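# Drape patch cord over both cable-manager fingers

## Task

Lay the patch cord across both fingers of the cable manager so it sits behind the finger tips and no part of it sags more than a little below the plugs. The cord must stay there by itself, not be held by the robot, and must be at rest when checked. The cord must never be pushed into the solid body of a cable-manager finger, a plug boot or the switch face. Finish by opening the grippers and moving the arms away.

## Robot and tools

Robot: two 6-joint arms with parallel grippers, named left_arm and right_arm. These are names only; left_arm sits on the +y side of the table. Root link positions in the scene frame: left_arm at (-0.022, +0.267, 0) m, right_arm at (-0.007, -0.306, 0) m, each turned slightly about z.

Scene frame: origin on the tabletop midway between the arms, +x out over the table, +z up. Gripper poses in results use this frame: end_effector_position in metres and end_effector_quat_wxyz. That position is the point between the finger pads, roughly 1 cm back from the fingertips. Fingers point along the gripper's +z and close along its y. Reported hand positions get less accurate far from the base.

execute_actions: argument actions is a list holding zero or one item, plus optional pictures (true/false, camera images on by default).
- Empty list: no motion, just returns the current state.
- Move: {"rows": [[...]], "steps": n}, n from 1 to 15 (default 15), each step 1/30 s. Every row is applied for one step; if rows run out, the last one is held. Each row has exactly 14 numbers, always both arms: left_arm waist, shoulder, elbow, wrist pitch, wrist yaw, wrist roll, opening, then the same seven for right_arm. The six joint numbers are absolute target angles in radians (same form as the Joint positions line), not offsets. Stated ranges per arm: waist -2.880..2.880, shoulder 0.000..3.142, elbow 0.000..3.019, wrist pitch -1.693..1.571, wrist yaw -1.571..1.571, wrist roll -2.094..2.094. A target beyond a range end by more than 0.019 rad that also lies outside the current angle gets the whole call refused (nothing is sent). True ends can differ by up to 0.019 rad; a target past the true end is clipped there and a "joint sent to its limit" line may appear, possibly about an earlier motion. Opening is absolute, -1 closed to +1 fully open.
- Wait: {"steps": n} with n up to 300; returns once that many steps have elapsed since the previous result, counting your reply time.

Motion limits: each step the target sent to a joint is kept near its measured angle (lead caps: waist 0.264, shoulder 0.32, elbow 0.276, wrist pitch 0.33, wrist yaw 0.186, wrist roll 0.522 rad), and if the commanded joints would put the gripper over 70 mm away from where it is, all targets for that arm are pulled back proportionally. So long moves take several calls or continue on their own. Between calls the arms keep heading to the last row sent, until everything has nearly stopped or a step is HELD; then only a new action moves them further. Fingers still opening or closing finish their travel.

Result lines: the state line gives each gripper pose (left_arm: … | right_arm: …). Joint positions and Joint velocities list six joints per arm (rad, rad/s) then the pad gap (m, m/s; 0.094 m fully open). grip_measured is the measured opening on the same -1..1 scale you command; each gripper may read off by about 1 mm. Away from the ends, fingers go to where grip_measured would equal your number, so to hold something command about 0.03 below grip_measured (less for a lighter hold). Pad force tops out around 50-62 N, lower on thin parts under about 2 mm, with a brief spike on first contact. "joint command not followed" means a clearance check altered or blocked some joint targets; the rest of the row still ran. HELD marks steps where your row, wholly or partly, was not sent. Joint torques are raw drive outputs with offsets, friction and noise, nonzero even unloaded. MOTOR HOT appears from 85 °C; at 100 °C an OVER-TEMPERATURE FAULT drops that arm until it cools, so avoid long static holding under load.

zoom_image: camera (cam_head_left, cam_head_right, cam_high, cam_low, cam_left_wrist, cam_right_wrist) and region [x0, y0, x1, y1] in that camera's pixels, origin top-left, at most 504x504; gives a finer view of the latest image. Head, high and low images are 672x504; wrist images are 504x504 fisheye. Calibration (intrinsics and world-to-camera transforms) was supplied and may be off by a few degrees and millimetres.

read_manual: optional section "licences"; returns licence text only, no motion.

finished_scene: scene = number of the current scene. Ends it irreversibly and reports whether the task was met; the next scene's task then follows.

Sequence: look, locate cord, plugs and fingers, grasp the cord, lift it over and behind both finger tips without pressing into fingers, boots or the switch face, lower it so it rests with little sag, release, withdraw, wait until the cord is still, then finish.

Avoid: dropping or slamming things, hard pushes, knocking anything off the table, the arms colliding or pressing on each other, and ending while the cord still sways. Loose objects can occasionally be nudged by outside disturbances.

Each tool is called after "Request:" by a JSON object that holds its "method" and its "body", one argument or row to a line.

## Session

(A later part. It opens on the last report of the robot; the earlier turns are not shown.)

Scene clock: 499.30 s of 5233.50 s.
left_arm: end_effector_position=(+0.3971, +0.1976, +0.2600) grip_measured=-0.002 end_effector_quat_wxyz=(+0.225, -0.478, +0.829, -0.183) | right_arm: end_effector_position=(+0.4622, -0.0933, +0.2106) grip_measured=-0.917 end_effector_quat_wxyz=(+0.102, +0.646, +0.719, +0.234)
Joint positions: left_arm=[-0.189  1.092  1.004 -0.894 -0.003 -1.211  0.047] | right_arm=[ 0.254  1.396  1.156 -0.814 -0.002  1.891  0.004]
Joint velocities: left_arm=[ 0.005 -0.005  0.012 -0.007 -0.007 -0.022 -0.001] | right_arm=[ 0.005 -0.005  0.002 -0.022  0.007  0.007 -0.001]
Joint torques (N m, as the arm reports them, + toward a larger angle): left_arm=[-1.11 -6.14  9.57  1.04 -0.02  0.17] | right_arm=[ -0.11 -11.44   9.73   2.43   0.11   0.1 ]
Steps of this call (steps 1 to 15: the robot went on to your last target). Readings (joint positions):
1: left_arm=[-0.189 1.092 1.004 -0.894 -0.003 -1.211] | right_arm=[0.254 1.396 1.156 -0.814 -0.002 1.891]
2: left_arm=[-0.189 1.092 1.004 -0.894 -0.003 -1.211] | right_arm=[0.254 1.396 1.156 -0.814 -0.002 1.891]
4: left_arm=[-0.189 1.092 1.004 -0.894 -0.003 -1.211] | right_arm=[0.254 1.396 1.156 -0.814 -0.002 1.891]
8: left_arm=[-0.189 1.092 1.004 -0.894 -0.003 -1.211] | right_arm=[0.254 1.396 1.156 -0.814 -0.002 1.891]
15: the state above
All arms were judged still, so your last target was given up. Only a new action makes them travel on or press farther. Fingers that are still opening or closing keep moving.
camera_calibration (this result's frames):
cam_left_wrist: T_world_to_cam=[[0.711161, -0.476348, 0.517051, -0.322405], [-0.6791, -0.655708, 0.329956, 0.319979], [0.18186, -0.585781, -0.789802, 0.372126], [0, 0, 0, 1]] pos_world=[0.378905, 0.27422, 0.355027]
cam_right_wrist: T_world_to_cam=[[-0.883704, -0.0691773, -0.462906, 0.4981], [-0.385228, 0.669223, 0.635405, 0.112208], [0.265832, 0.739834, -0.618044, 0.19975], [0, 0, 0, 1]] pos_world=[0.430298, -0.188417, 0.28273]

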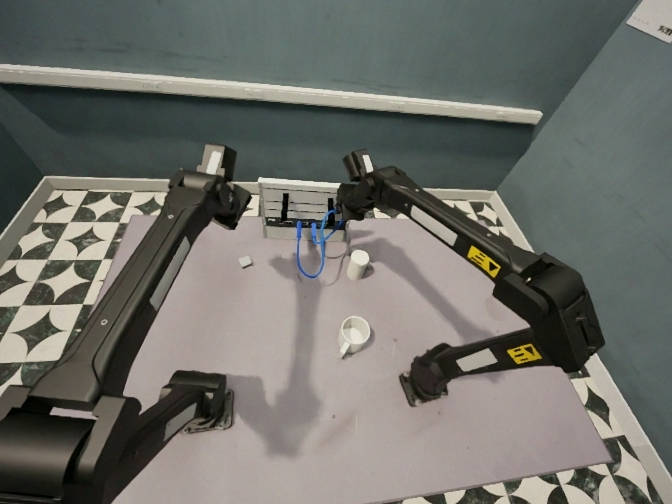

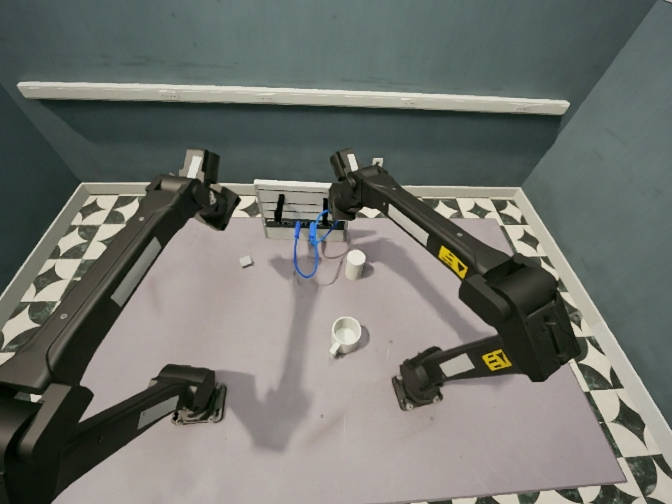

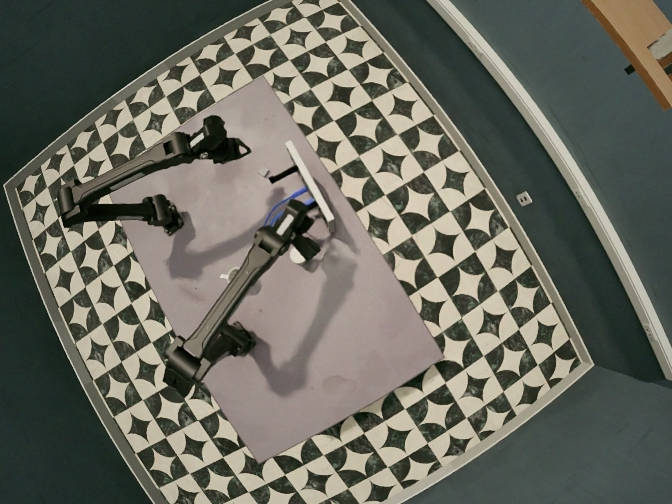

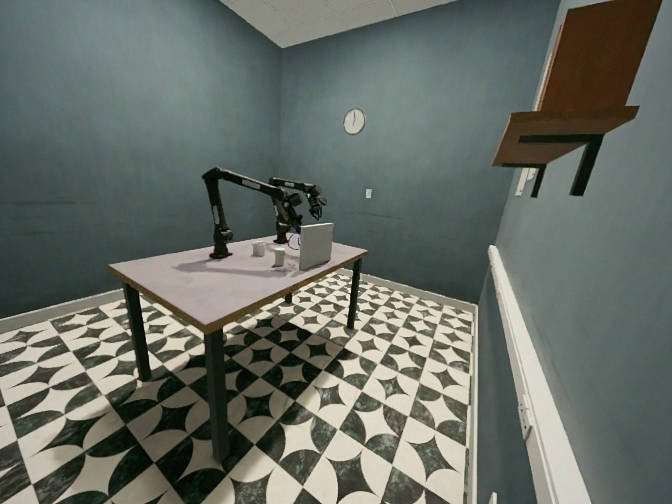

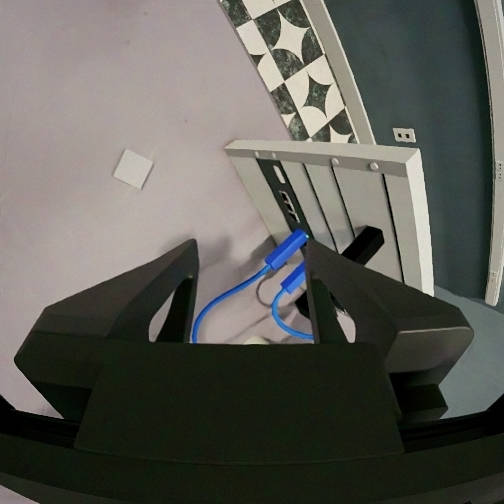

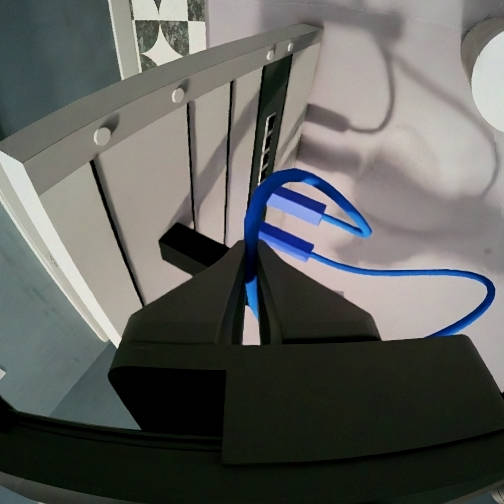

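Release and retract the right arm.

Request:
{"method": "execute_actions", "body": {
  "actions": [
    {"rows":[[-0.2,1.1,1.0,-0.9,0,-1.2,0.0,0.248,1.397,1.15,-0.79,0,1.9,-0.55]],"steps":10}
  ],
  "pictures": false
}}

Request:
{"method": "execute_actions", "body": {
  "actions": [
    {"rows":[[-0.2,1.1,1.0,-0.9,0,-1.2,0.0,0.248,1.33,1.25,-0.93,0,1.9,-0.55]],"steps":15}
  ],
  "pictures": false
}}

Request:
{"method": "execute_actions", "body": {
  "actions": [
    {"rows":[[-0.2,1.1,1.0,-0.9,0,-1.2,0.0,-0.05,1.1,1.05,-0.9,0,1.2,0.0]],"steps":15}
  ],
  "pictures": false
}}

Request:
{"method": "execute_actions", "body": {
  "actions": [
    {"steps":40}
  ]
}}

Request:
{"method": "zoom_image", "body": {
  "camera": "cam_head_left",
  "region": [220, 160, 400, 340]
}}

Request:
{"method": "zoom_image", "body": {
  "camera": "cam_head_right",
  "region": [220, 160, 400, 340]
}}

Request:
{"method": "zoom_image", "body": {
  "camera": "cam_high",
  "region": [220, 120, 380, 280]
}}

Scene clock: 511.60 s of 5233.50 s.
left_arm: end_effector_position=(+0.3971, +0.1976, +0.2600) grip_measured=-0.002 end_effector_quat_wxyz=(+0.225, -0.478, +0.829, -0.183) | right_arm: end_effector_position=(+0.4622, -0.0933, +0.2106) grip_measured=-0.552 end_effector_quat_wxyz=(+0.102, +0.646, +0.719, +0.234)
Joint positions: left_arm=[-0.189  1.092  1.004 -0.894 -0.003 -1.211  0.047] | right_arm=[ 0.254  1.396  1.156 -0.814 -0.002  1.891  0.021]
Joint velocities: left_arm=[-0.005 -0.005 -0.012  0.002  0.095 -0.051 -0.001] | right_arm=[-0.024 -0.005 -0.027 -0.027 -0.007 -0.051  0.001]
Joint torques (N m, as the arm reports them, + toward a larger angle): left_arm=[-1.06 -6.    9.54  1.06 -0.02  0.15] | right_arm=[  0.31 -11.82   9.86   2.47   0.09   0.08]
Steps of this call (steps 1 to 359: nothing new was sent; steps 360 to 369: all 10 steps of this action). Readings (joint positions):
360: left_arm=[-0.189 1.092 1.004 -0.894 -0.003 -1.211] | right_arm=[0.254 1.396 1.156 -0.814 -0.002 1.891]
361: left_arm=[-0.189 1.092 1.004 -0.894 -0.003 -1.211] | right_arm=[0.254 1.396 1.156 -0.814 -0.002 1.891]
363: left_arm=[-0.189 1.092 1.004 -0.894 -0.003 -1.211] | right_arm=[0.254 1.396 1.156 -0.814 -0.002 1.891]
367: left_arm=[-0.189 1.092 1.004 -0.894 -0.003 -1.211] | right_arm=[0.254 1.396 1.156 -0.814 -0.002 1.891]
369: the state above

Scene clock: 512.10 s of 5233.50 s.
left_arm: end_effector_position=(+0.3971, +0.1976, +0.2600) grip_measured=-0.002 end_effector_quat_wxyz=(+0.225, -0.478, +0.829, -0.183) | right_arm: end_effector_position=(+0.4454, -0.1009, +0.2414) grip_measured=-0.552 end_effector_quat_wxyz=(+0.099, +0.647, +0.720, +0.229)
Joint positions: left_arm=[-0.189  1.092  1.004 -0.894 -0.003 -1.21   0.047] | right_arm=[ 0.254  1.338  1.185 -0.913 -0.002  1.891  0.021]
Joint velocities: left_arm=[-0.005 -0.005 -0.027  0.002  0.066 -0.022  0.001] | right_arm=[-0.034 -0.005 -0.017 -0.007 -0.007 -0.022  0.001]
Joint torques (N m, as the arm reports them, + toward a larger angle): left_arm=[-1.13 -6.39  9.58  1.07 -0.04  0.16] | right_arm=[ -0.76 -11.55  16.57   0.77   0.11   0.16]
Steps of this call (steps 1 to 15: all 15 steps of this action). Readings (joint positions):
1: left_arm=[-0.189 1.092 1.004 -0.894 -0.003 -1.211] | right_arm=[0.254 1.395 1.160 -0.835 -0.002 1.891]
2: left_arm=[-0.189 1.092 1.004 -0.894 -0.003 -1.210] | right_arm=[0.254 1.391 1.163 -0.865 -0.002 1.891]
4: left_arm=[-0.189 1.092 1.004 -0.894 -0.003 -1.210] | right_arm=[0.254 1.375 1.164 -0.899 -0.002 1.891]
8: left_arm=[-0.189 1.092 1.004 -0.894 -0.003 -1.210] | right_arm=[0.254 1.346 1.173 -0.913 -0.002 1.891]
15: the state above

Scene clock: 512.60 s of 5233.50 s.
left_arm: end_effector_position=(+0.3971, +0.1976, +0.2600) grip_measured=-0.002 end_effector_quat_wxyz=(+0.225, -0.478, +0.829, -0.183) | right_arm: end_effector_position=(+0.4213, -0.2596, +0.2924) grip_measured=-0.002 end_effector_quat_wxyz=(+0.246, +0.515, +0.797, +0.199)
Joint positions: left_arm=[-0.189  1.092  1.004 -0.894 -0.003 -1.21   0.047] | right_arm=[-0.062  1.075  1.057 -0.909  0.002  1.258  0.047]
Joint velocities: left_arm=[-0.015 -0.005 -0.012 -0.002 -0.022 -0.022  0.001] | right_arm=[ 0.19   0.044 -0.007 -0.002 -0.066 -0.315  0.001]
Joint torques (N m, as the arm reports them, + toward a larger angle): left_arm=[-1.17 -6.29  9.59  1.07 -0.03  0.15] | right_arm=[ 0.07 -5.14 10.51  2.    0.03 -0.1 ]
Steps of this call (steps 1 to 15: all 15 steps of this action). Readings (joint positions):
1: left_arm=[-0.189 1.092 1.004 -0.894 -0.003 -1.210] | right_arm=[0.244 1.330 1.177 -0.910 -0.006 1.849]
2: left_arm=[-0.189 1.092 1.004 -0.894 -0.003 -1.210] | right_arm=[0.225 1.315 1.160 -0.909 -0.007 1.799]
4: left_arm=[-0.189 1.092 1.004 -0.894 -0.003 -1.210] | right_arm=[0.153 1.269 1.118 -0.909 -0.007 1.694]
8: left_arm=[-0.189 1.092 1.004 -0.894 -0.003 -1.210] | right_arm=[-0.034 1.159 1.062 -0.909 0.001 1.437]
15: the state above

Scene clock: 513.93 s of 5233.50 s.
left_arm: end_effector_position=(+0.3971, +0.1976, +0.2600) grip_measured=-0.002 end_effector_quat_wxyz=(+0.225, -0.478, +0.829, -0.183) | right_arm: end_effector_position=(+0.4231, -0.2544, +0.2861) grip_measured=-0.002 end_effector_quat_wxyz=(+0.243, +0.493, +0.813, +0.191)
Joint positions: left_arm=[-0.189  1.092  1.004 -0.894 -0.003 -1.21   0.047] | right_arm=[-0.051  1.09   1.057 -0.909  0.001  1.211  0.047]
Joint velocities: left_arm=[-0.015 -0.015 -0.002 -0.007  0.022 -0.037  0.   ] | right_arm=[-0.015 -0.005  0.022 -0.012 -0.007  0.022 -0.001]
Joint torques (N m, as the arm reports them, + toward a larger angle): left_arm=[-1.3  -6.19  9.56  1.04 -0.03  0.15] | right_arm=[ 0.62 -7.25 10.39  2.03 -0.03 -0.06]
Steps of this call (steps 1 to 30: the robot went on to your last target; steps 31 to 40: nothing new was sent). Readings (joint positions):
1: left_arm=[-0.189 1.092 1.004 -0.894 -0.003 -1.210] | right_arm=[-0.056 1.078 1.057 -0.909 0.001 1.248]
2: left_arm=[-0.189 1.092 1.004 -0.894 -0.003 -1.210] | right_arm=[-0.052 1.081 1.057 -0.909 0.001 1.241]
4: left_arm=[-0.189 1.092 1.004 -0.894 -0.003 -1.210] | right_arm=[-0.051 1.086 1.057 -0.909 0.001 1.230]
8: left_arm=[-0.189 1.092 1.004 -0.894 -0.003 -1.210] | right_arm=[-0.051 1.090 1.057 -0.909 0.001 1.218]
40: the state above
All arms were judged still, so your last target was given up. Only a new action makes them travel on or press farther. Fingers that are still opening or closing keep moving.
camera_calibration (this result's frames):
cam_left_wrist: T_world_to_cam=[[0.710993, -0.476682, 0.516975, -0.322253], [-0.679319, -0.655561, 0.329796, 0.320078], [0.181701, -0.585673, -0.789919, 0.372198], [0, 0, 0, 1]] pos_world=[0.378926, 0.274206, 0.355043]
cam_right_wrist: T_world_to_cam=[[-0.70902, -0.453241, -0.540243, 0.337884], [-0.66675, 0.68034, 0.304273, 0.373683], [0.22964, 0.575943, -0.784573, 0.397228], [0, 0, 0, 1]] pos_world=[0.397501, -0.329869, 0.380492]

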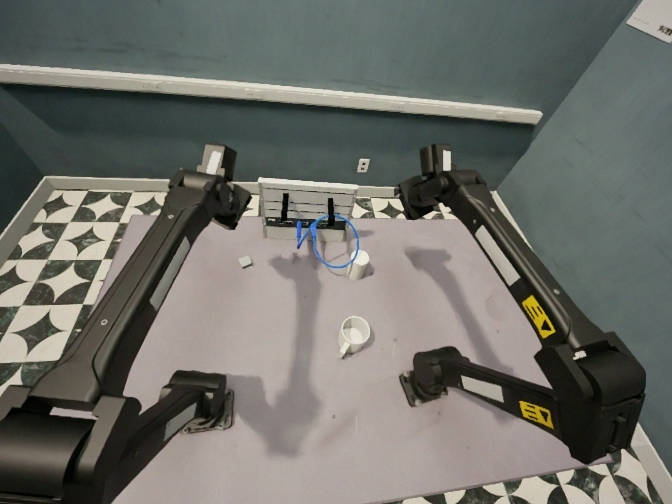

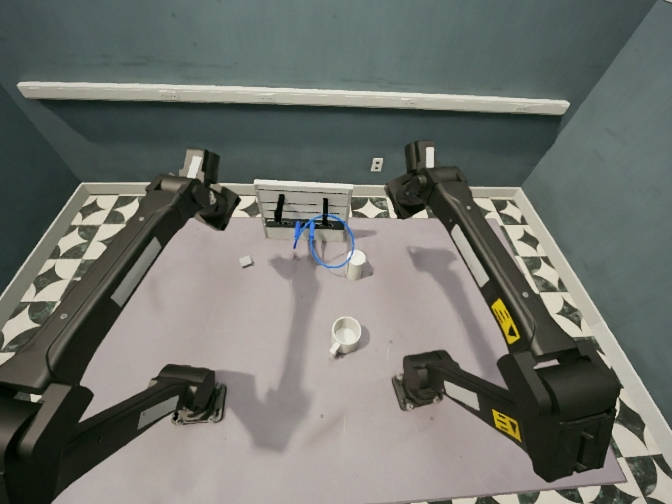

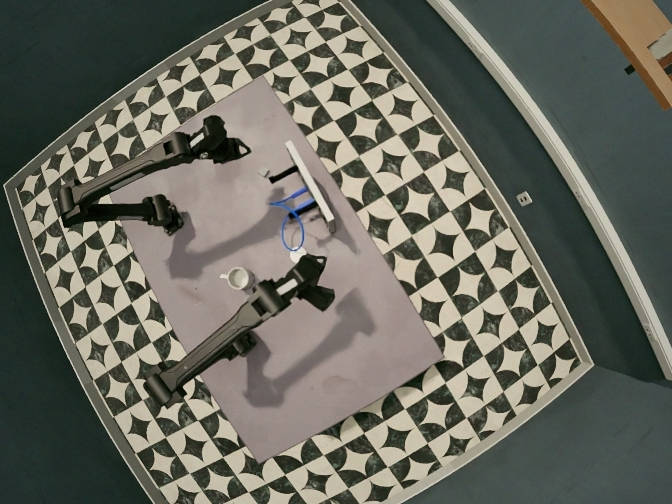

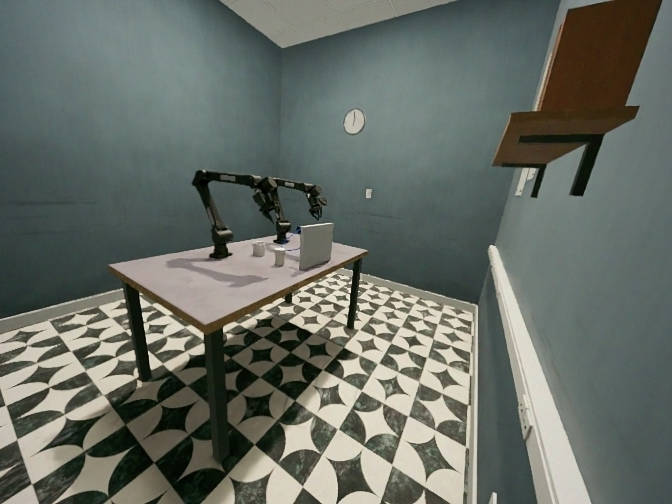

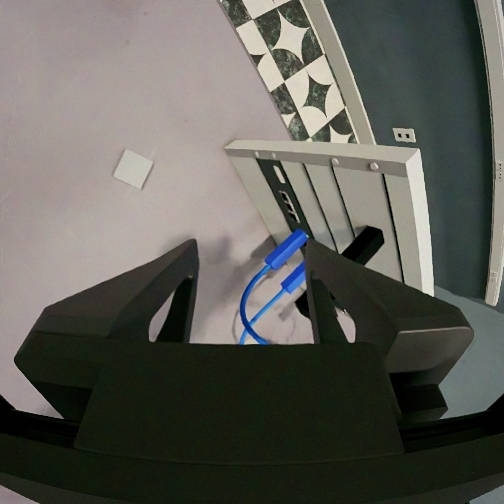

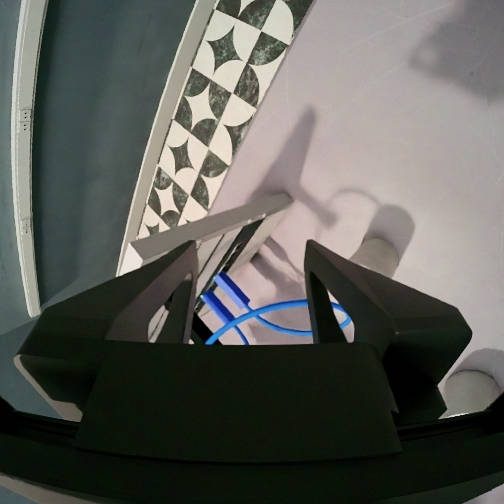

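Region (220, 160, 400, 340) of cam_head_left's 672x504 image, scaled by 2.800, with more detail than that image has.

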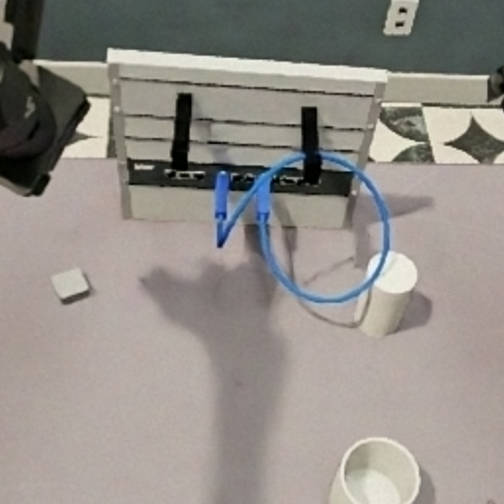

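Region (220, 160, 400, 340) of cam_head_right's 672x504 image, scaled by 2.800, with more detail than that image has.

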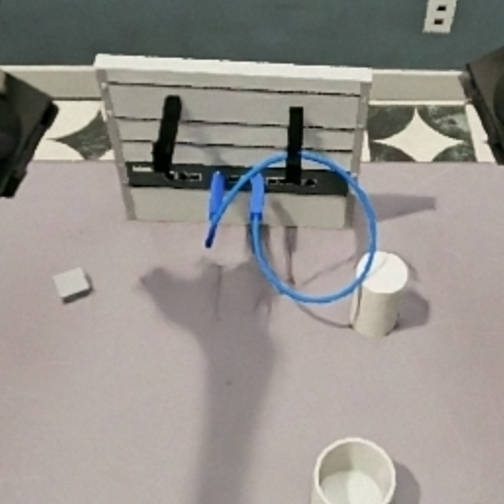

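Region (220, 120, 380, 280) of cam_high's 672x504 image, scaled by 3.150, with more detail than that image has.

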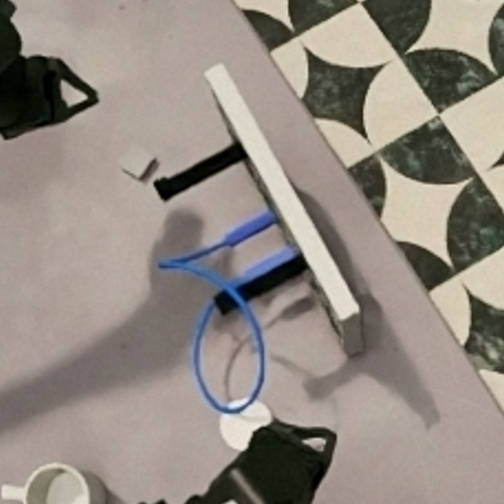

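Request:
{"method": "execute_actions", "body": {
  "actions": [
    {"rows":[[-0.5,1.3,1.25,-0.95,0,0.0,0.2,-0.25,1.1,1.05,-0.9,0,1.2,0.0]],"steps":15}
  ],
  "pictures": false
}}

Request:
{"method": "execute_actions", "body": {
  "actions": [
    {"rows":[[-0.71,1.55,1.465,-0.94,0,0.89,0.2,-0.25,1.1,1.05,-0.9,0,1.2,0.0]],"steps":15}
  ],
  "pictures": false
}}

Request:
{"method": "execute_actions", "body": {
  "actions": [
    {"steps":45}
  ]
}}

Request:
{"method": "zoom_image", "body": {
  "camera": "cam_high",
  "region": [220, 120, 380, 280]
}}

Scene clock: 537.27 s of 5233.50 s.
left_arm: end_effector_position=(+0.4117, +0.0316, +0.2609) grip_measured=+0.198 end_effector_quat_wxyz=(+0.247, +0.162, +0.951, -0.085) | right_arm: end_effector_position=(+0.4248, -0.3416, +0.2860) grip_measured=-0.002 end_effector_quat_wxyz=(+0.261, +0.572, +0.760, +0.165)
Joint positions: left_arm=[-0.521  1.309  1.203 -0.935  0.002 -0.159  0.056] | right_arm=[-0.252  1.091  1.057 -0.909  0.001  1.209  0.047]
Joint velocities: left_arm=[ 0.103 -0.044 -0.007 -0.027  0.051  0.989  0.001] | right_arm=[-0.005 -0.005  0.012 -0.002  0.051 -0.051  0.001]
Joint torques (N m, as the arm reports them, + toward a larger angle): left_arm=[  1.17 -10.34  13.84   0.81  -0.15   0.1 ] | right_arm=[ 0.01 -6.92 10.44  2.04 -0.04 -0.05]
Steps of this call (steps 1 to 90: nothing new was sent; then 19.83 s passed at rest; steps 91 to 105: all 15 steps of this action). Readings (joint positions):
91: left_arm=[-0.199 1.100 1.013 -0.901 -0.007 -1.168] | right_arm=[-0.066 1.090 1.057 -0.909 -0.007 1.210]
92: left_arm=[-0.221 1.119 1.033 -0.911 -0.007 -1.118] | right_arm=[-0.100 1.090 1.057 -0.909 -0.008 1.209]
94: left_arm=[-0.293 1.172 1.084 -0.916 -0.007 -1.011] | right_arm=[-0.195 1.091 1.057 -0.909 -0.002 1.209]
98: left_arm=[-0.458 1.281 1.182 -0.926 -0.003 -0.670] | right_arm=[-0.282 1.091 1.057 -0.909 0.004 1.209]
105: the state above

Scene clock: 537.77 s of 5233.50 s.
left_arm: end_effector_position=(+0.4209, -0.1103, +0.2386) grip_measured=+0.198 end_effector_quat_wxyz=(+0.242, +0.658, +0.713, +0.010) | right_arm: end_effector_position=(+0.4248, -0.3416, +0.2860) grip_measured=-0.002 end_effector_quat_wxyz=(+0.261, +0.572, +0.760, +0.165)
Joint positions: left_arm=[-0.73   1.566  1.425 -0.94   0.     0.786  0.056] | right_arm=[-0.252  1.091  1.057 -0.909  0.001  1.209  0.047]
Joint velocities: left_arm=[ 0.054 -0.083 -0.012  0.002  0.051  0.579  0.   ] | right_arm=[-0.005  0.005 -0.007  0.012 -0.022  0.037 -0.   ]
Joint torques (N m, as the arm reports them, + toward a larger angle): left_arm=[  1.52 -13.98  13.04   1.19  -0.04   0.12] | right_arm=[ 1.2  -7.16 10.33  2.1  -0.05 -0.05]
Steps of this call (steps 1 to 15: all 15 steps of this action). Readings (joint positions):
1: left_arm=[-0.524 1.318 1.213 -0.938 -0.001 -0.111] | right_arm=[-0.252 1.091 1.057 -0.909 0.001 1.209]
2: left_arm=[-0.534 1.338 1.239 -0.940 -0.002 -0.059] | right_arm=[-0.252 1.091 1.057 -0.909 0.001 1.209]
4: left_arm=[-0.574 1.400 1.307 -0.940 -0.002 0.060] | right_arm=[-0.252 1.091 1.057 -0.909 0.001 1.209]
8: left_arm=[-0.678 1.526 1.418 -0.940 -0.002 0.423] | right_arm=[-0.252 1.091 1.057 -0.909 0.001 1.209]
15: the state above

Scene clock: 539.27 s of 5233.50 s.
left_arm: end_effector_position=(+0.4231, -0.1058, +0.2448) grip_measured=+0.198 end_effector_quat_wxyz=(+0.247, +0.687, +0.683, +0.022) | right_arm: end_effector_position=(+0.4248, -0.3416, +0.2860) grip_measured=-0.002 end_effector_quat_wxyz=(+0.261, +0.572, +0.760, +0.165)
Joint positions: left_arm=[-0.721  1.555  1.425 -0.94   0.     0.879  0.056] | right_arm=[-0.252  1.091  1.057 -0.909  0.001  1.209  0.047]
Joint velocities: left_arm=[-0.005 -0.005 -0.012 -0.012 -0.022 -0.066  0.001] | right_arm=[-0.005  0.005  0.002 -0.002  0.051 -0.007 -0.001]
Joint torques (N m, as the arm reports them, + toward a larger angle): left_arm=[  0.41 -14.18  13.07   1.15  -0.03   0.09] | right_arm=[ 0.7  -7.78 10.46  2.1  -0.03 -0.09]
Steps of this call (steps 1 to 30: the robot went on to your last target; steps 31 to 45: nothing new was sent). Readings (joint positions):
1: left_arm=[-0.727 1.564 1.425 -0.940 0.000 0.805] | right_arm=[-0.252 1.091 1.057 -0.909 0.001 1.209]
2: left_arm=[-0.725 1.562 1.425 -0.940 0.000 0.820] | right_arm=[-0.252 1.091 1.057 -0.909 0.001 1.209]
4: left_arm=[-0.722 1.558 1.425 -0.940 0.000 0.841] | right_arm=[-0.252 1.091 1.057 -0.909 0.001 1.209]
8: left_arm=[-0.721 1.555 1.425 -0.940 0.000 0.864] | right_arm=[-0.252 1.091 1.057 -0.909 0.001 1.209]
45: the state above
All arms were judged still, so your last target was given up. Only a new action makes them travel on or press farther. Fingers that are still opening or closing keep moving.
camera_calibration (this result's frames):
cam_left_wrist: T_world_to_cam=[[-0.9266, -0.0549287, -0.372016, 0.477519], [-0.16425, 0.949037, 0.26898, 0.110624], [0.338282, 0.310341, -0.888399, 0.230408], [0, 0, 0, 1]] pos_world=[0.382696, -0.150262, 0.352583]
cam_right_wrist: T_world_to_cam=[[-0.785314, -0.303657, -0.539513, 0.382782], [-0.517825, 0.799808, 0.303585, 0.411924], [0.339321, 0.517783, -0.785342, 0.380692], [0, 0, 0, 1]] pos_world=[0.384732, -0.410341, 0.380435]

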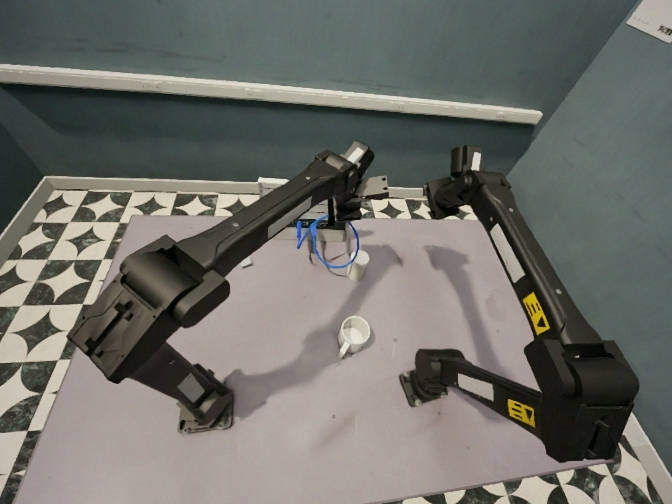

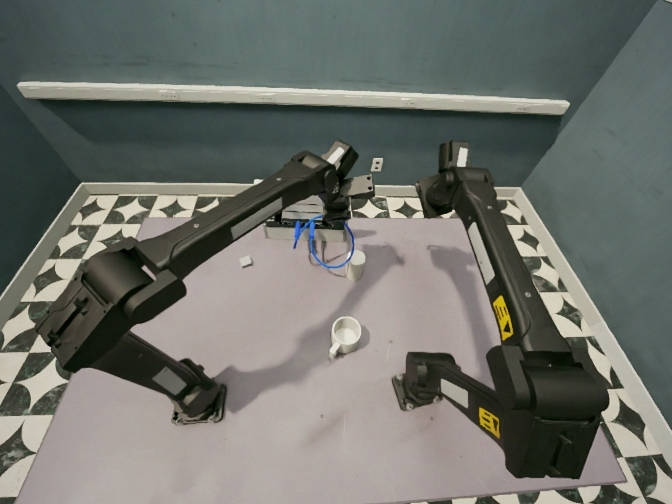

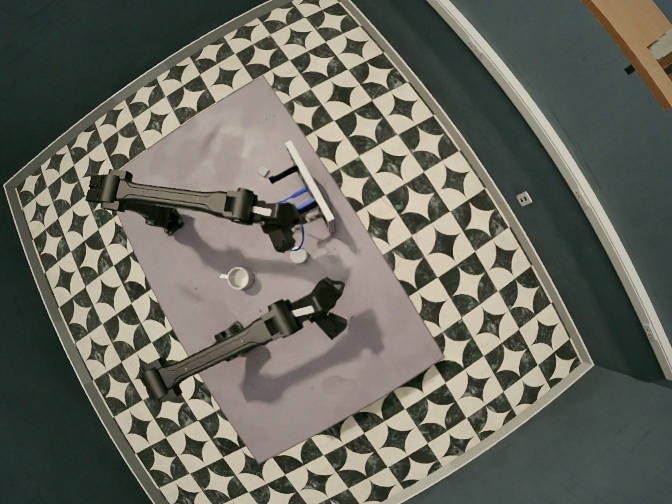

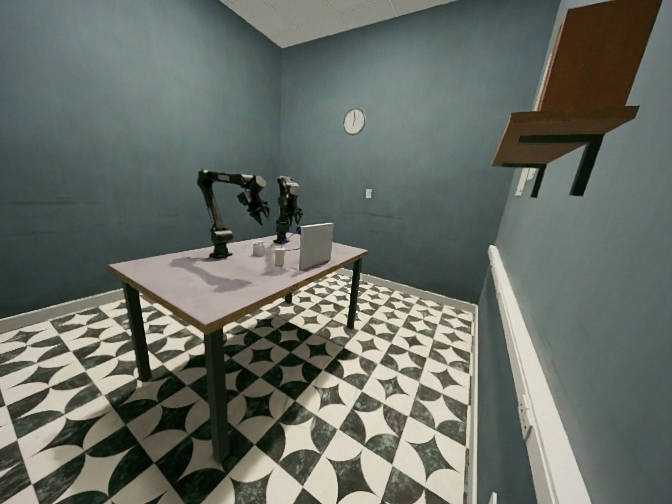

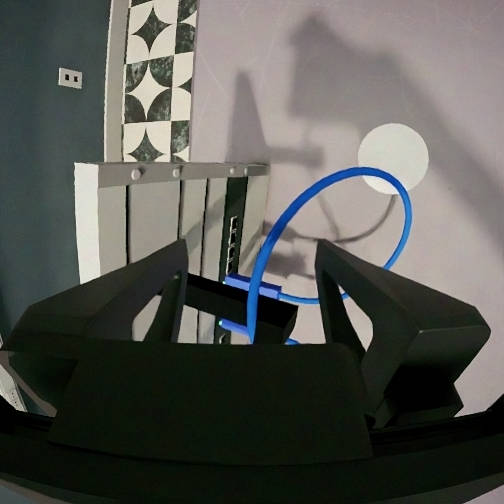

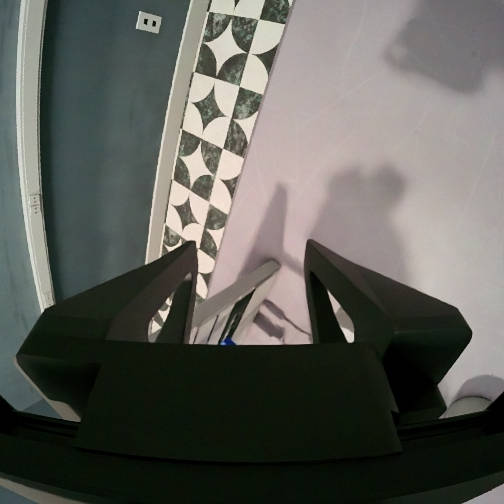

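Region (220, 120, 380, 280) of cam_high's 672x504 image, scaled by 3.150, with more detail than that image has.

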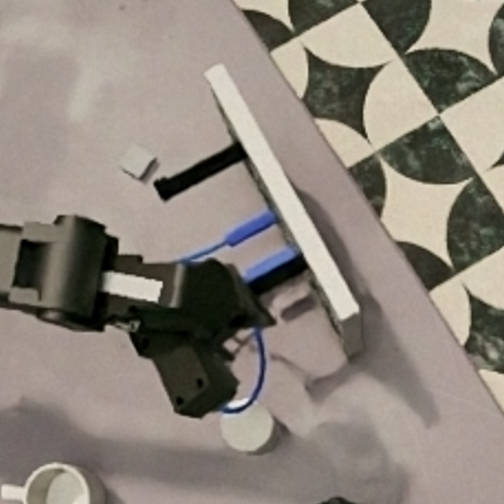

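Request:
{"method": "execute_actions", "body": {
  "actions": [
    {"rows":[[-0.705,1.59,1.37,-0.83,0,0.89,-0.2,-0.25,1.1,1.05,-0.9,0,1.2,0.0]],"steps":10}
  ],
  "pictures": false
}}

Request:
{"method": "execute_actions", "body": {
  "actions": [
    {"rows":[[-0.705,1.612,1.30,-0.72,0,0.89,-0.2,-0.25,1.1,1.05,-0.9,0,1.2,0.0]],"steps":15}
  ],
  "pictures": false
}}

Request:
{"method": "execute_actions", "body": {
  "actions": [
    {"steps":15}
  ]
}}

Scene clock: 560.37 s of 5233.50 s.
left_arm: end_effector_position=(+0.4295, -0.1097, +0.2138) grip_measured=-0.198 end_effector_quat_wxyz=(+0.250, +0.686, +0.683, +0.023) | right_arm: end_effector_position=(+0.4248, -0.3416, +0.2860) grip_measured=-0.002 end_effector_quat_wxyz=(+0.261, +0.572, +0.760, +0.165)
Joint positions: left_arm=[-0.719  1.584  1.374 -0.852  0.     0.879  0.038] | right_arm=[-0.252  1.091  1.057 -0.909  0.001  1.209  0.047]
Joint velocities: left_arm=[-0.005  0.024 -0.032  0.007  0.022 -0.022  0.001] | right_arm=[-0.005  0.005 -0.002 -0.002  0.022 -0.022  0.   ]
Joint torques (N m, as the arm reports them, + toward a larger angle): left_arm=[  0.77 -13.56   9.31   1.81  -0.01   0.08] | right_arm=[ 0.36 -7.01 10.49  2.31 -0.03 -0.12]
Steps of this call (steps 1 to 90: nothing new was sent; then 17.77 s passed at rest; steps 91 to 100: all 10 steps of this action). Readings (joint positions):
91: left_arm=[-0.721 1.556 1.417 -0.919 0.000 0.879] | right_arm=[-0.252 1.091 1.057 -0.909 0.001 1.209]
92: left_arm=[-0.721 1.555 1.406 -0.890 0.000 0.879] | right_arm=[-0.252 1.091 1.057 -0.909 0.001 1.209]
94: left_arm=[-0.720 1.562 1.390 -0.861 0.000 0.879] | right_arm=[-0.252 1.091 1.057 -0.909 0.001 1.209]
98: left_arm=[-0.719 1.580 1.375 -0.853 0.000 0.879] | right_arm=[-0.252 1.091 1.057 -0.909 0.001 1.209]
100: the state above

Scene clock: 560.87 s of 5233.50 s.
left_arm: end_effector_position=(+0.4322, -0.1120, +0.1797) grip_measured=-0.198 end_effector_quat_wxyz=(+0.260, +0.684, +0.681, +0.024) | right_arm: end_effector_position=(+0.4248, -0.3416, +0.2860) grip_measured=-0.002 end_effector_quat_wxyz=(+0.261, +0.572, +0.760, +0.165)
Joint positions: left_arm=[-0.719  1.607  1.303 -0.739  0.     0.879  0.038] | right_arm=[-0.252  1.091  1.057 -0.909  0.001  1.209  0.047]
Joint velocities: left_arm=[-0.005 -0.005 -0.002 -0.002 -0.037 -0.051 -0.001] | right_arm=[ 0.005 -0.005  0.007 -0.022 -0.022  0.007 -0.001]
Joint torques (N m, as the arm reports them, + toward a larger angle): left_arm=[  0.91 -13.49   9.26   1.93  -0.03   0.06] | right_arm=[ 0.72 -6.81 10.42  2.13 -0.01 -0.1 ]
Steps of this call (steps 1 to 15: all 15 steps of this action). Readings (joint positions):
1: left_arm=[-0.719 1.585 1.362 -0.825 0.000 0.879] | right_arm=[-0.252 1.091 1.057 -0.909 0.001 1.209]
2: left_arm=[-0.719 1.583 1.346 -0.787 0.000 0.879] | right_arm=[-0.252 1.091 1.057 -0.909 0.001 1.209]
4: left_arm=[-0.719 1.587 1.321 -0.754 0.000 0.879] | right_arm=[-0.252 1.091 1.057 -0.909 0.001 1.209]
8: left_arm=[-0.719 1.603 1.304 -0.744 0.000 0.879] | right_arm=[-0.252 1.091 1.057 -0.909 0.001 1.209]
15: the state above

Scene clock: 561.37 s of 5233.50 s.
left_arm: end_effector_position=(+0.4322, -0.1120, +0.1797) grip_measured=-0.198 end_effector_quat_wxyz=(+0.260, +0.684, +0.681, +0.024) | right_arm: end_effector_position=(+0.4248, -0.3416, +0.2860) grip_measured=-0.002 end_effector_quat_wxyz=(+0.261, +0.572, +0.760, +0.165)
Joint positions: left_arm=[-0.719  1.607  1.303 -0.739  0.     0.879  0.038] | right_arm=[-0.252  1.091  1.057 -0.909  0.001  1.209  0.047]
Joint velocities: left_arm=[-0.005 -0.005 -0.002 -0.007 -0.007 -0.125  0.   ] | right_arm=[-0.015 -0.005  0.012  0.012  0.022  0.007 -0.   ]
Joint torques (N m, as the arm reports them, + toward a larger angle): left_arm=[  0.92 -13.67   9.18   1.94  -0.01   0.09] | right_arm=[ 1.13 -7.05 10.49  2.   -0.07 -0.06]
Steps of this call (steps 1 to 15: the robot went on to your last target). Readings (joint positions):
1: left_arm=[-0.719 1.607 1.303 -0.739 0.000 0.879] | right_arm=[-0.252 1.091 1.057 -0.909 0.001 1.209]
2: left_arm=[-0.719 1.607 1.303 -0.739 0.000 0.879] | right_arm=[-0.252 1.091 1.057 -0.909 0.001 1.209]
4: left_arm=[-0.719 1.607 1.303 -0.739 0.000 0.879] | right_arm=[-0.252 1.091 1.057 -0.909 0.001 1.209]
8: left_arm=[-0.719 1.607 1.303 -0.739 0.000 0.879] | right_arm=[-0.252 1.091 1.057 -0.909 0.001 1.209]
15: the state above
All arms were judged still, so your last target was given up. Only a new action makes them travel on or press farther. Fingers that are still opening or closing keep moving.
camera_calibration (this result's frames):
cam_left_wrist: T_world_to_cam=[[-0.918565, -0.0633065, -0.390167, 0.460296], [-0.171448, 0.953214, 0.248974, 0.142689], [0.356151, 0.295592, -0.886443, 0.161673], [0, 0, 0, 1]] pos_world=[0.389696, -0.154663, 0.287381]
cam_right_wrist: T_world_to_cam=[[-0.785314, -0.303657, -0.539513, 0.382782], [-0.517825, 0.799808, 0.303585, 0.411924], [0.339321, 0.517783, -0.785342, 0.380692], [0, 0, 0, 1]] pos_world=[0.384732, -0.410341, 0.380435]

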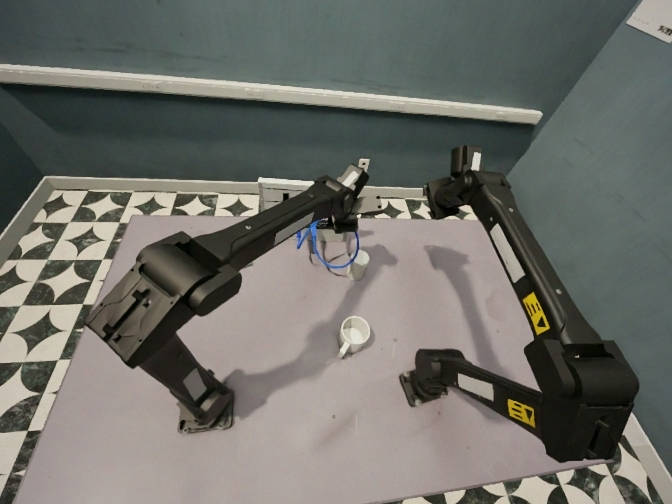

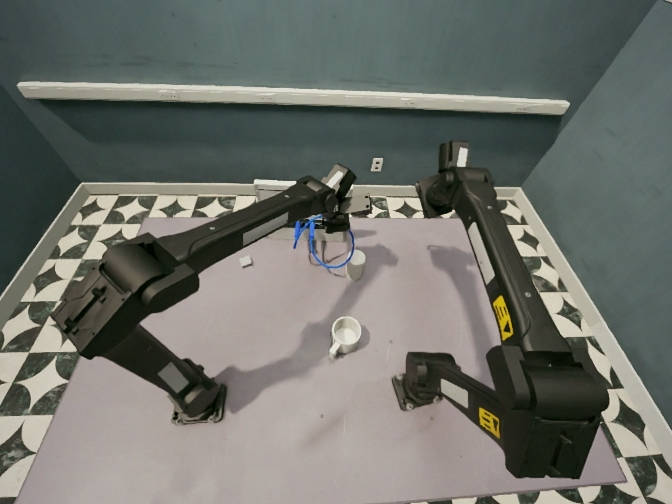

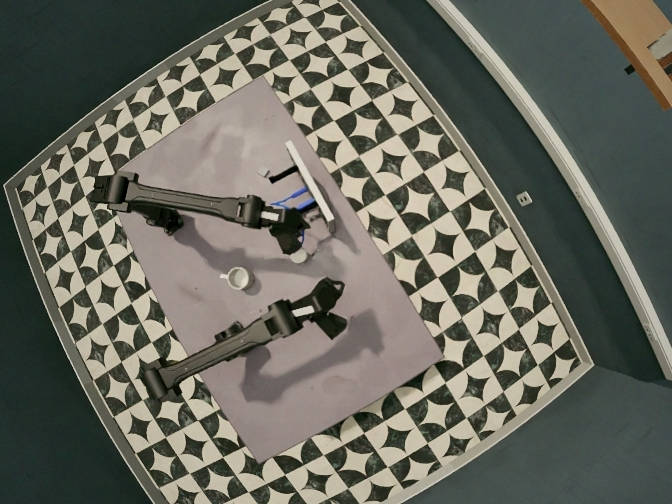

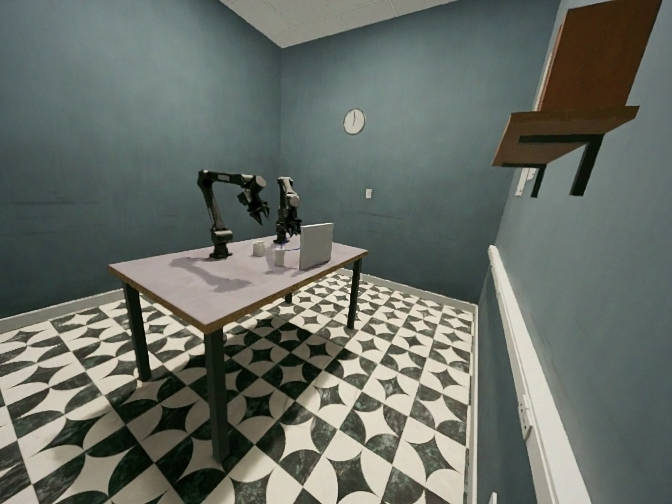

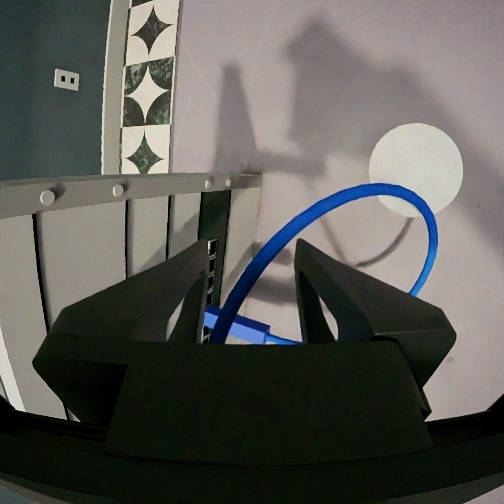

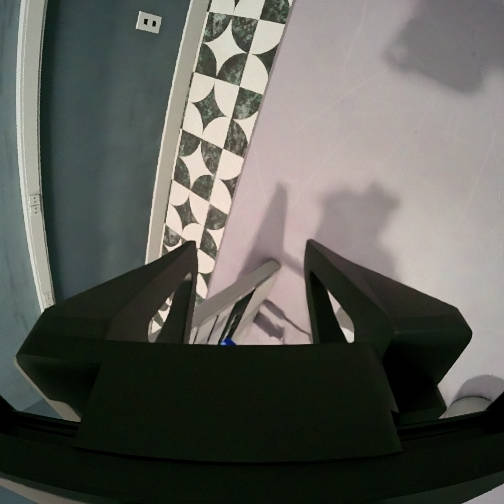

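Request:
{"method": "execute_actions", "body": {
  "actions": [
    {"rows":[[-0.705,1.635,1.30,-0.70,0,1.1,-0.2,-0.25,1.1,1.05,-0.9,0,1.2,0.0]],"steps":15}
  ],
  "pictures": false
}}

Request:
{"method": "execute_actions", "body": {
  "actions": [
    {"rows":[[-0.705,1.635,1.30,-0.70,0,1.1,-0.94,-0.25,1.1,1.05,-0.9,0,1.2,0.0]],"steps":15}
  ]
}}

Scene clock: 568.90 s of 5233.50 s.
left_arm: end_effector_position=(+0.4360, -0.1149, +0.1749) grip_measured=-0.198 end_effector_quat_wxyz=(+0.259, +0.748, +0.608, +0.051) | right_arm: end_effector_position=(+0.4248, -0.3416, +0.2860) grip_measured=-0.002 end_effector_quat_wxyz=(+0.261, +0.572, +0.760, +0.165)
Joint positions: left_arm=[-0.719  1.62   1.303 -0.72   0.     1.082  0.038] | right_arm=[-0.252  1.091  1.057 -0.909  0.001  1.209  0.047]
Joint velocities: left_arm=[-0.024 -0.015 -0.022  0.002  0.022  0.022 -0.001] | right_arm=[-0.015 -0.015 -0.012 -0.017  0.022 -0.051 -0.001]
Joint torques (N m, as the arm reports them, + toward a larger angle): left_arm=[  0.88 -12.42   9.41   1.84  -0.02   0.15] | right_arm=[ 0.57 -7.26 10.36  2.17 -0.03 -0.06]
Steps of this call (steps 1 to 90: nothing new was sent; then 4.03 s passed at rest; steps 91 to 105: all 15 steps of this action). Readings (joint positions):
91: left_arm=[-0.719 1.608 1.303 -0.735 0.000 0.915] | right_arm=[-0.252 1.091 1.057 -0.909 0.001 1.209]
92: left_arm=[-0.719 1.609 1.303 -0.729 0.000 0.950] | right_arm=[-0.252 1.091 1.057 -0.909 0.001 1.209]
94: left_arm=[-0.719 1.612 1.303 -0.722 0.000 1.000] | right_arm=[-0.252 1.091 1.057 -0.909 0.001 1.209]
98: left_arm=[-0.719 1.619 1.303 -0.720 0.000 1.053] | right_arm=[-0.252 1.091 1.057 -0.909 0.001 1.209]
105: the state above

Scene clock: 569.40 s of 5233.50 s.
left_arm: end_effector_position=(+0.4344, -0.1167, +0.1740) grip_measured=-0.923 end_effector_quat_wxyz=(+0.260, +0.751, +0.605, +0.048) | right_arm: end_effector_position=(+0.4248, -0.3416, +0.2860) grip_measured=-0.002 end_effector_quat_wxyz=(+0.261, +0.572, +0.760, +0.165)
Joint positions: left_arm=[-0.721  1.62   1.301 -0.716  0.006  1.085  0.004] | right_arm=[-0.252  1.091  1.057 -0.909  0.001  1.209  0.047]
Joint velocities: left_arm=[-0.005 -0.005 -0.012  0.002  0.037  0.037  0.001] | right_arm=[ 0.015 -0.005  0.002  0.002 -0.095 -0.081 -0.   ]
Joint torques (N m, as the arm reports them, + toward a larger angle): left_arm=[  0.95 -12.36   9.39   1.88  -0.24   0.1 ] | right_arm=[ 0.32 -6.61 10.46  2.15 -0.03 -0.04]
Steps of this call (steps 1 to 15: all 15 steps of this action). Readings (joint positions):
1: left_arm=[-0.719 1.620 1.303 -0.720 0.000 1.083] | right_arm=[-0.252 1.091 1.057 -0.909 0.001 1.209]
2: left_arm=[-0.719 1.620 1.303 -0.720 0.000 1.084] | right_arm=[-0.252 1.091 1.057 -0.909 0.001 1.209]
4: left_arm=[-0.721 1.620 1.301 -0.720 0.006 1.083] | right_arm=[-0.252 1.091 1.057 -0.909 0.001 1.209]
8: left_arm=[-0.721 1.620 1.301 -0.716 0.006 1.085] | right_arm=[-0.252 1.091 1.057 -0.909 0.001 1.209]
15: the state above
camera_calibration (this result's frames):
cam_left_wrist: T_world_to_cam=[[-0.882791, 0.131602, -0.450955, 0.477588], [-0.0166349, 0.950598, 0.309978, 0.0707753], [0.469471, 0.281147, -0.836991, 0.0977134], [0, 0, 0, 1]] pos_world=[0.376914, -0.157602, 0.275217]
cam_right_wrist: T_world_to_cam=[[-0.785314, -0.303657, -0.539513, 0.382782], [-0.517825, 0.799808, 0.303585, 0.411924], [0.339321, 0.517783, -0.785342, 0.380692], [0, 0, 0, 1]] pos_world=[0.384732, -0.410341, 0.380435]

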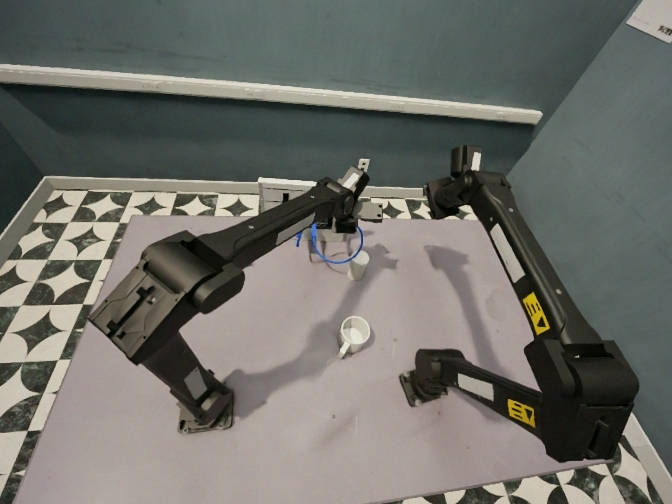

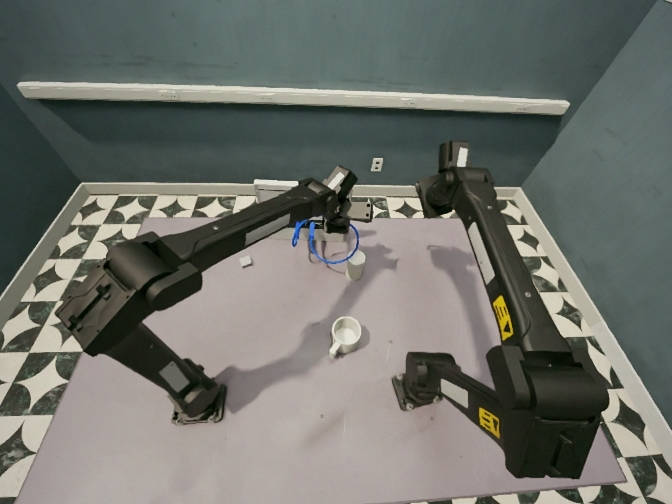

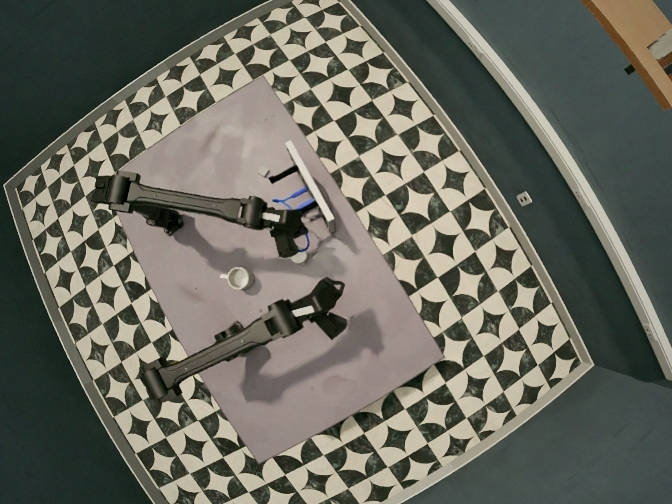

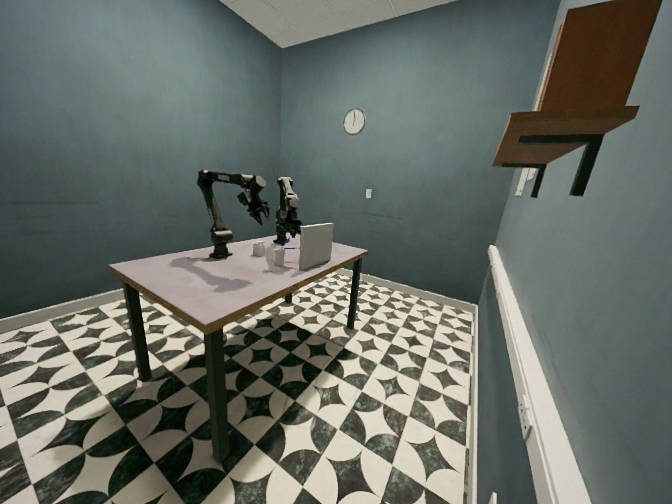

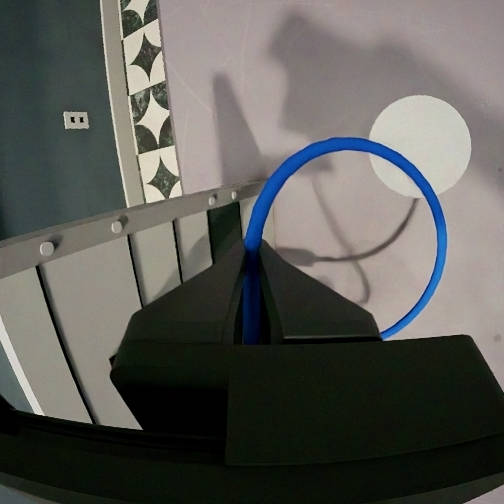

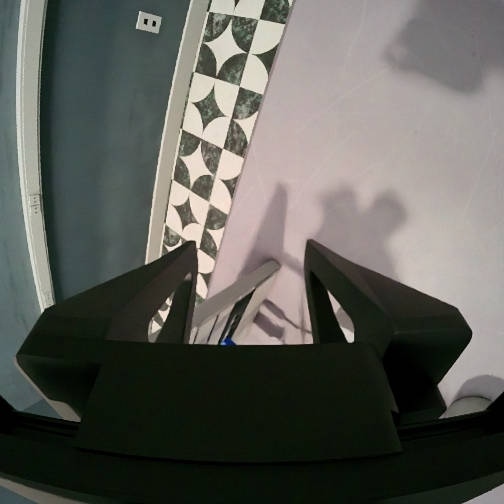

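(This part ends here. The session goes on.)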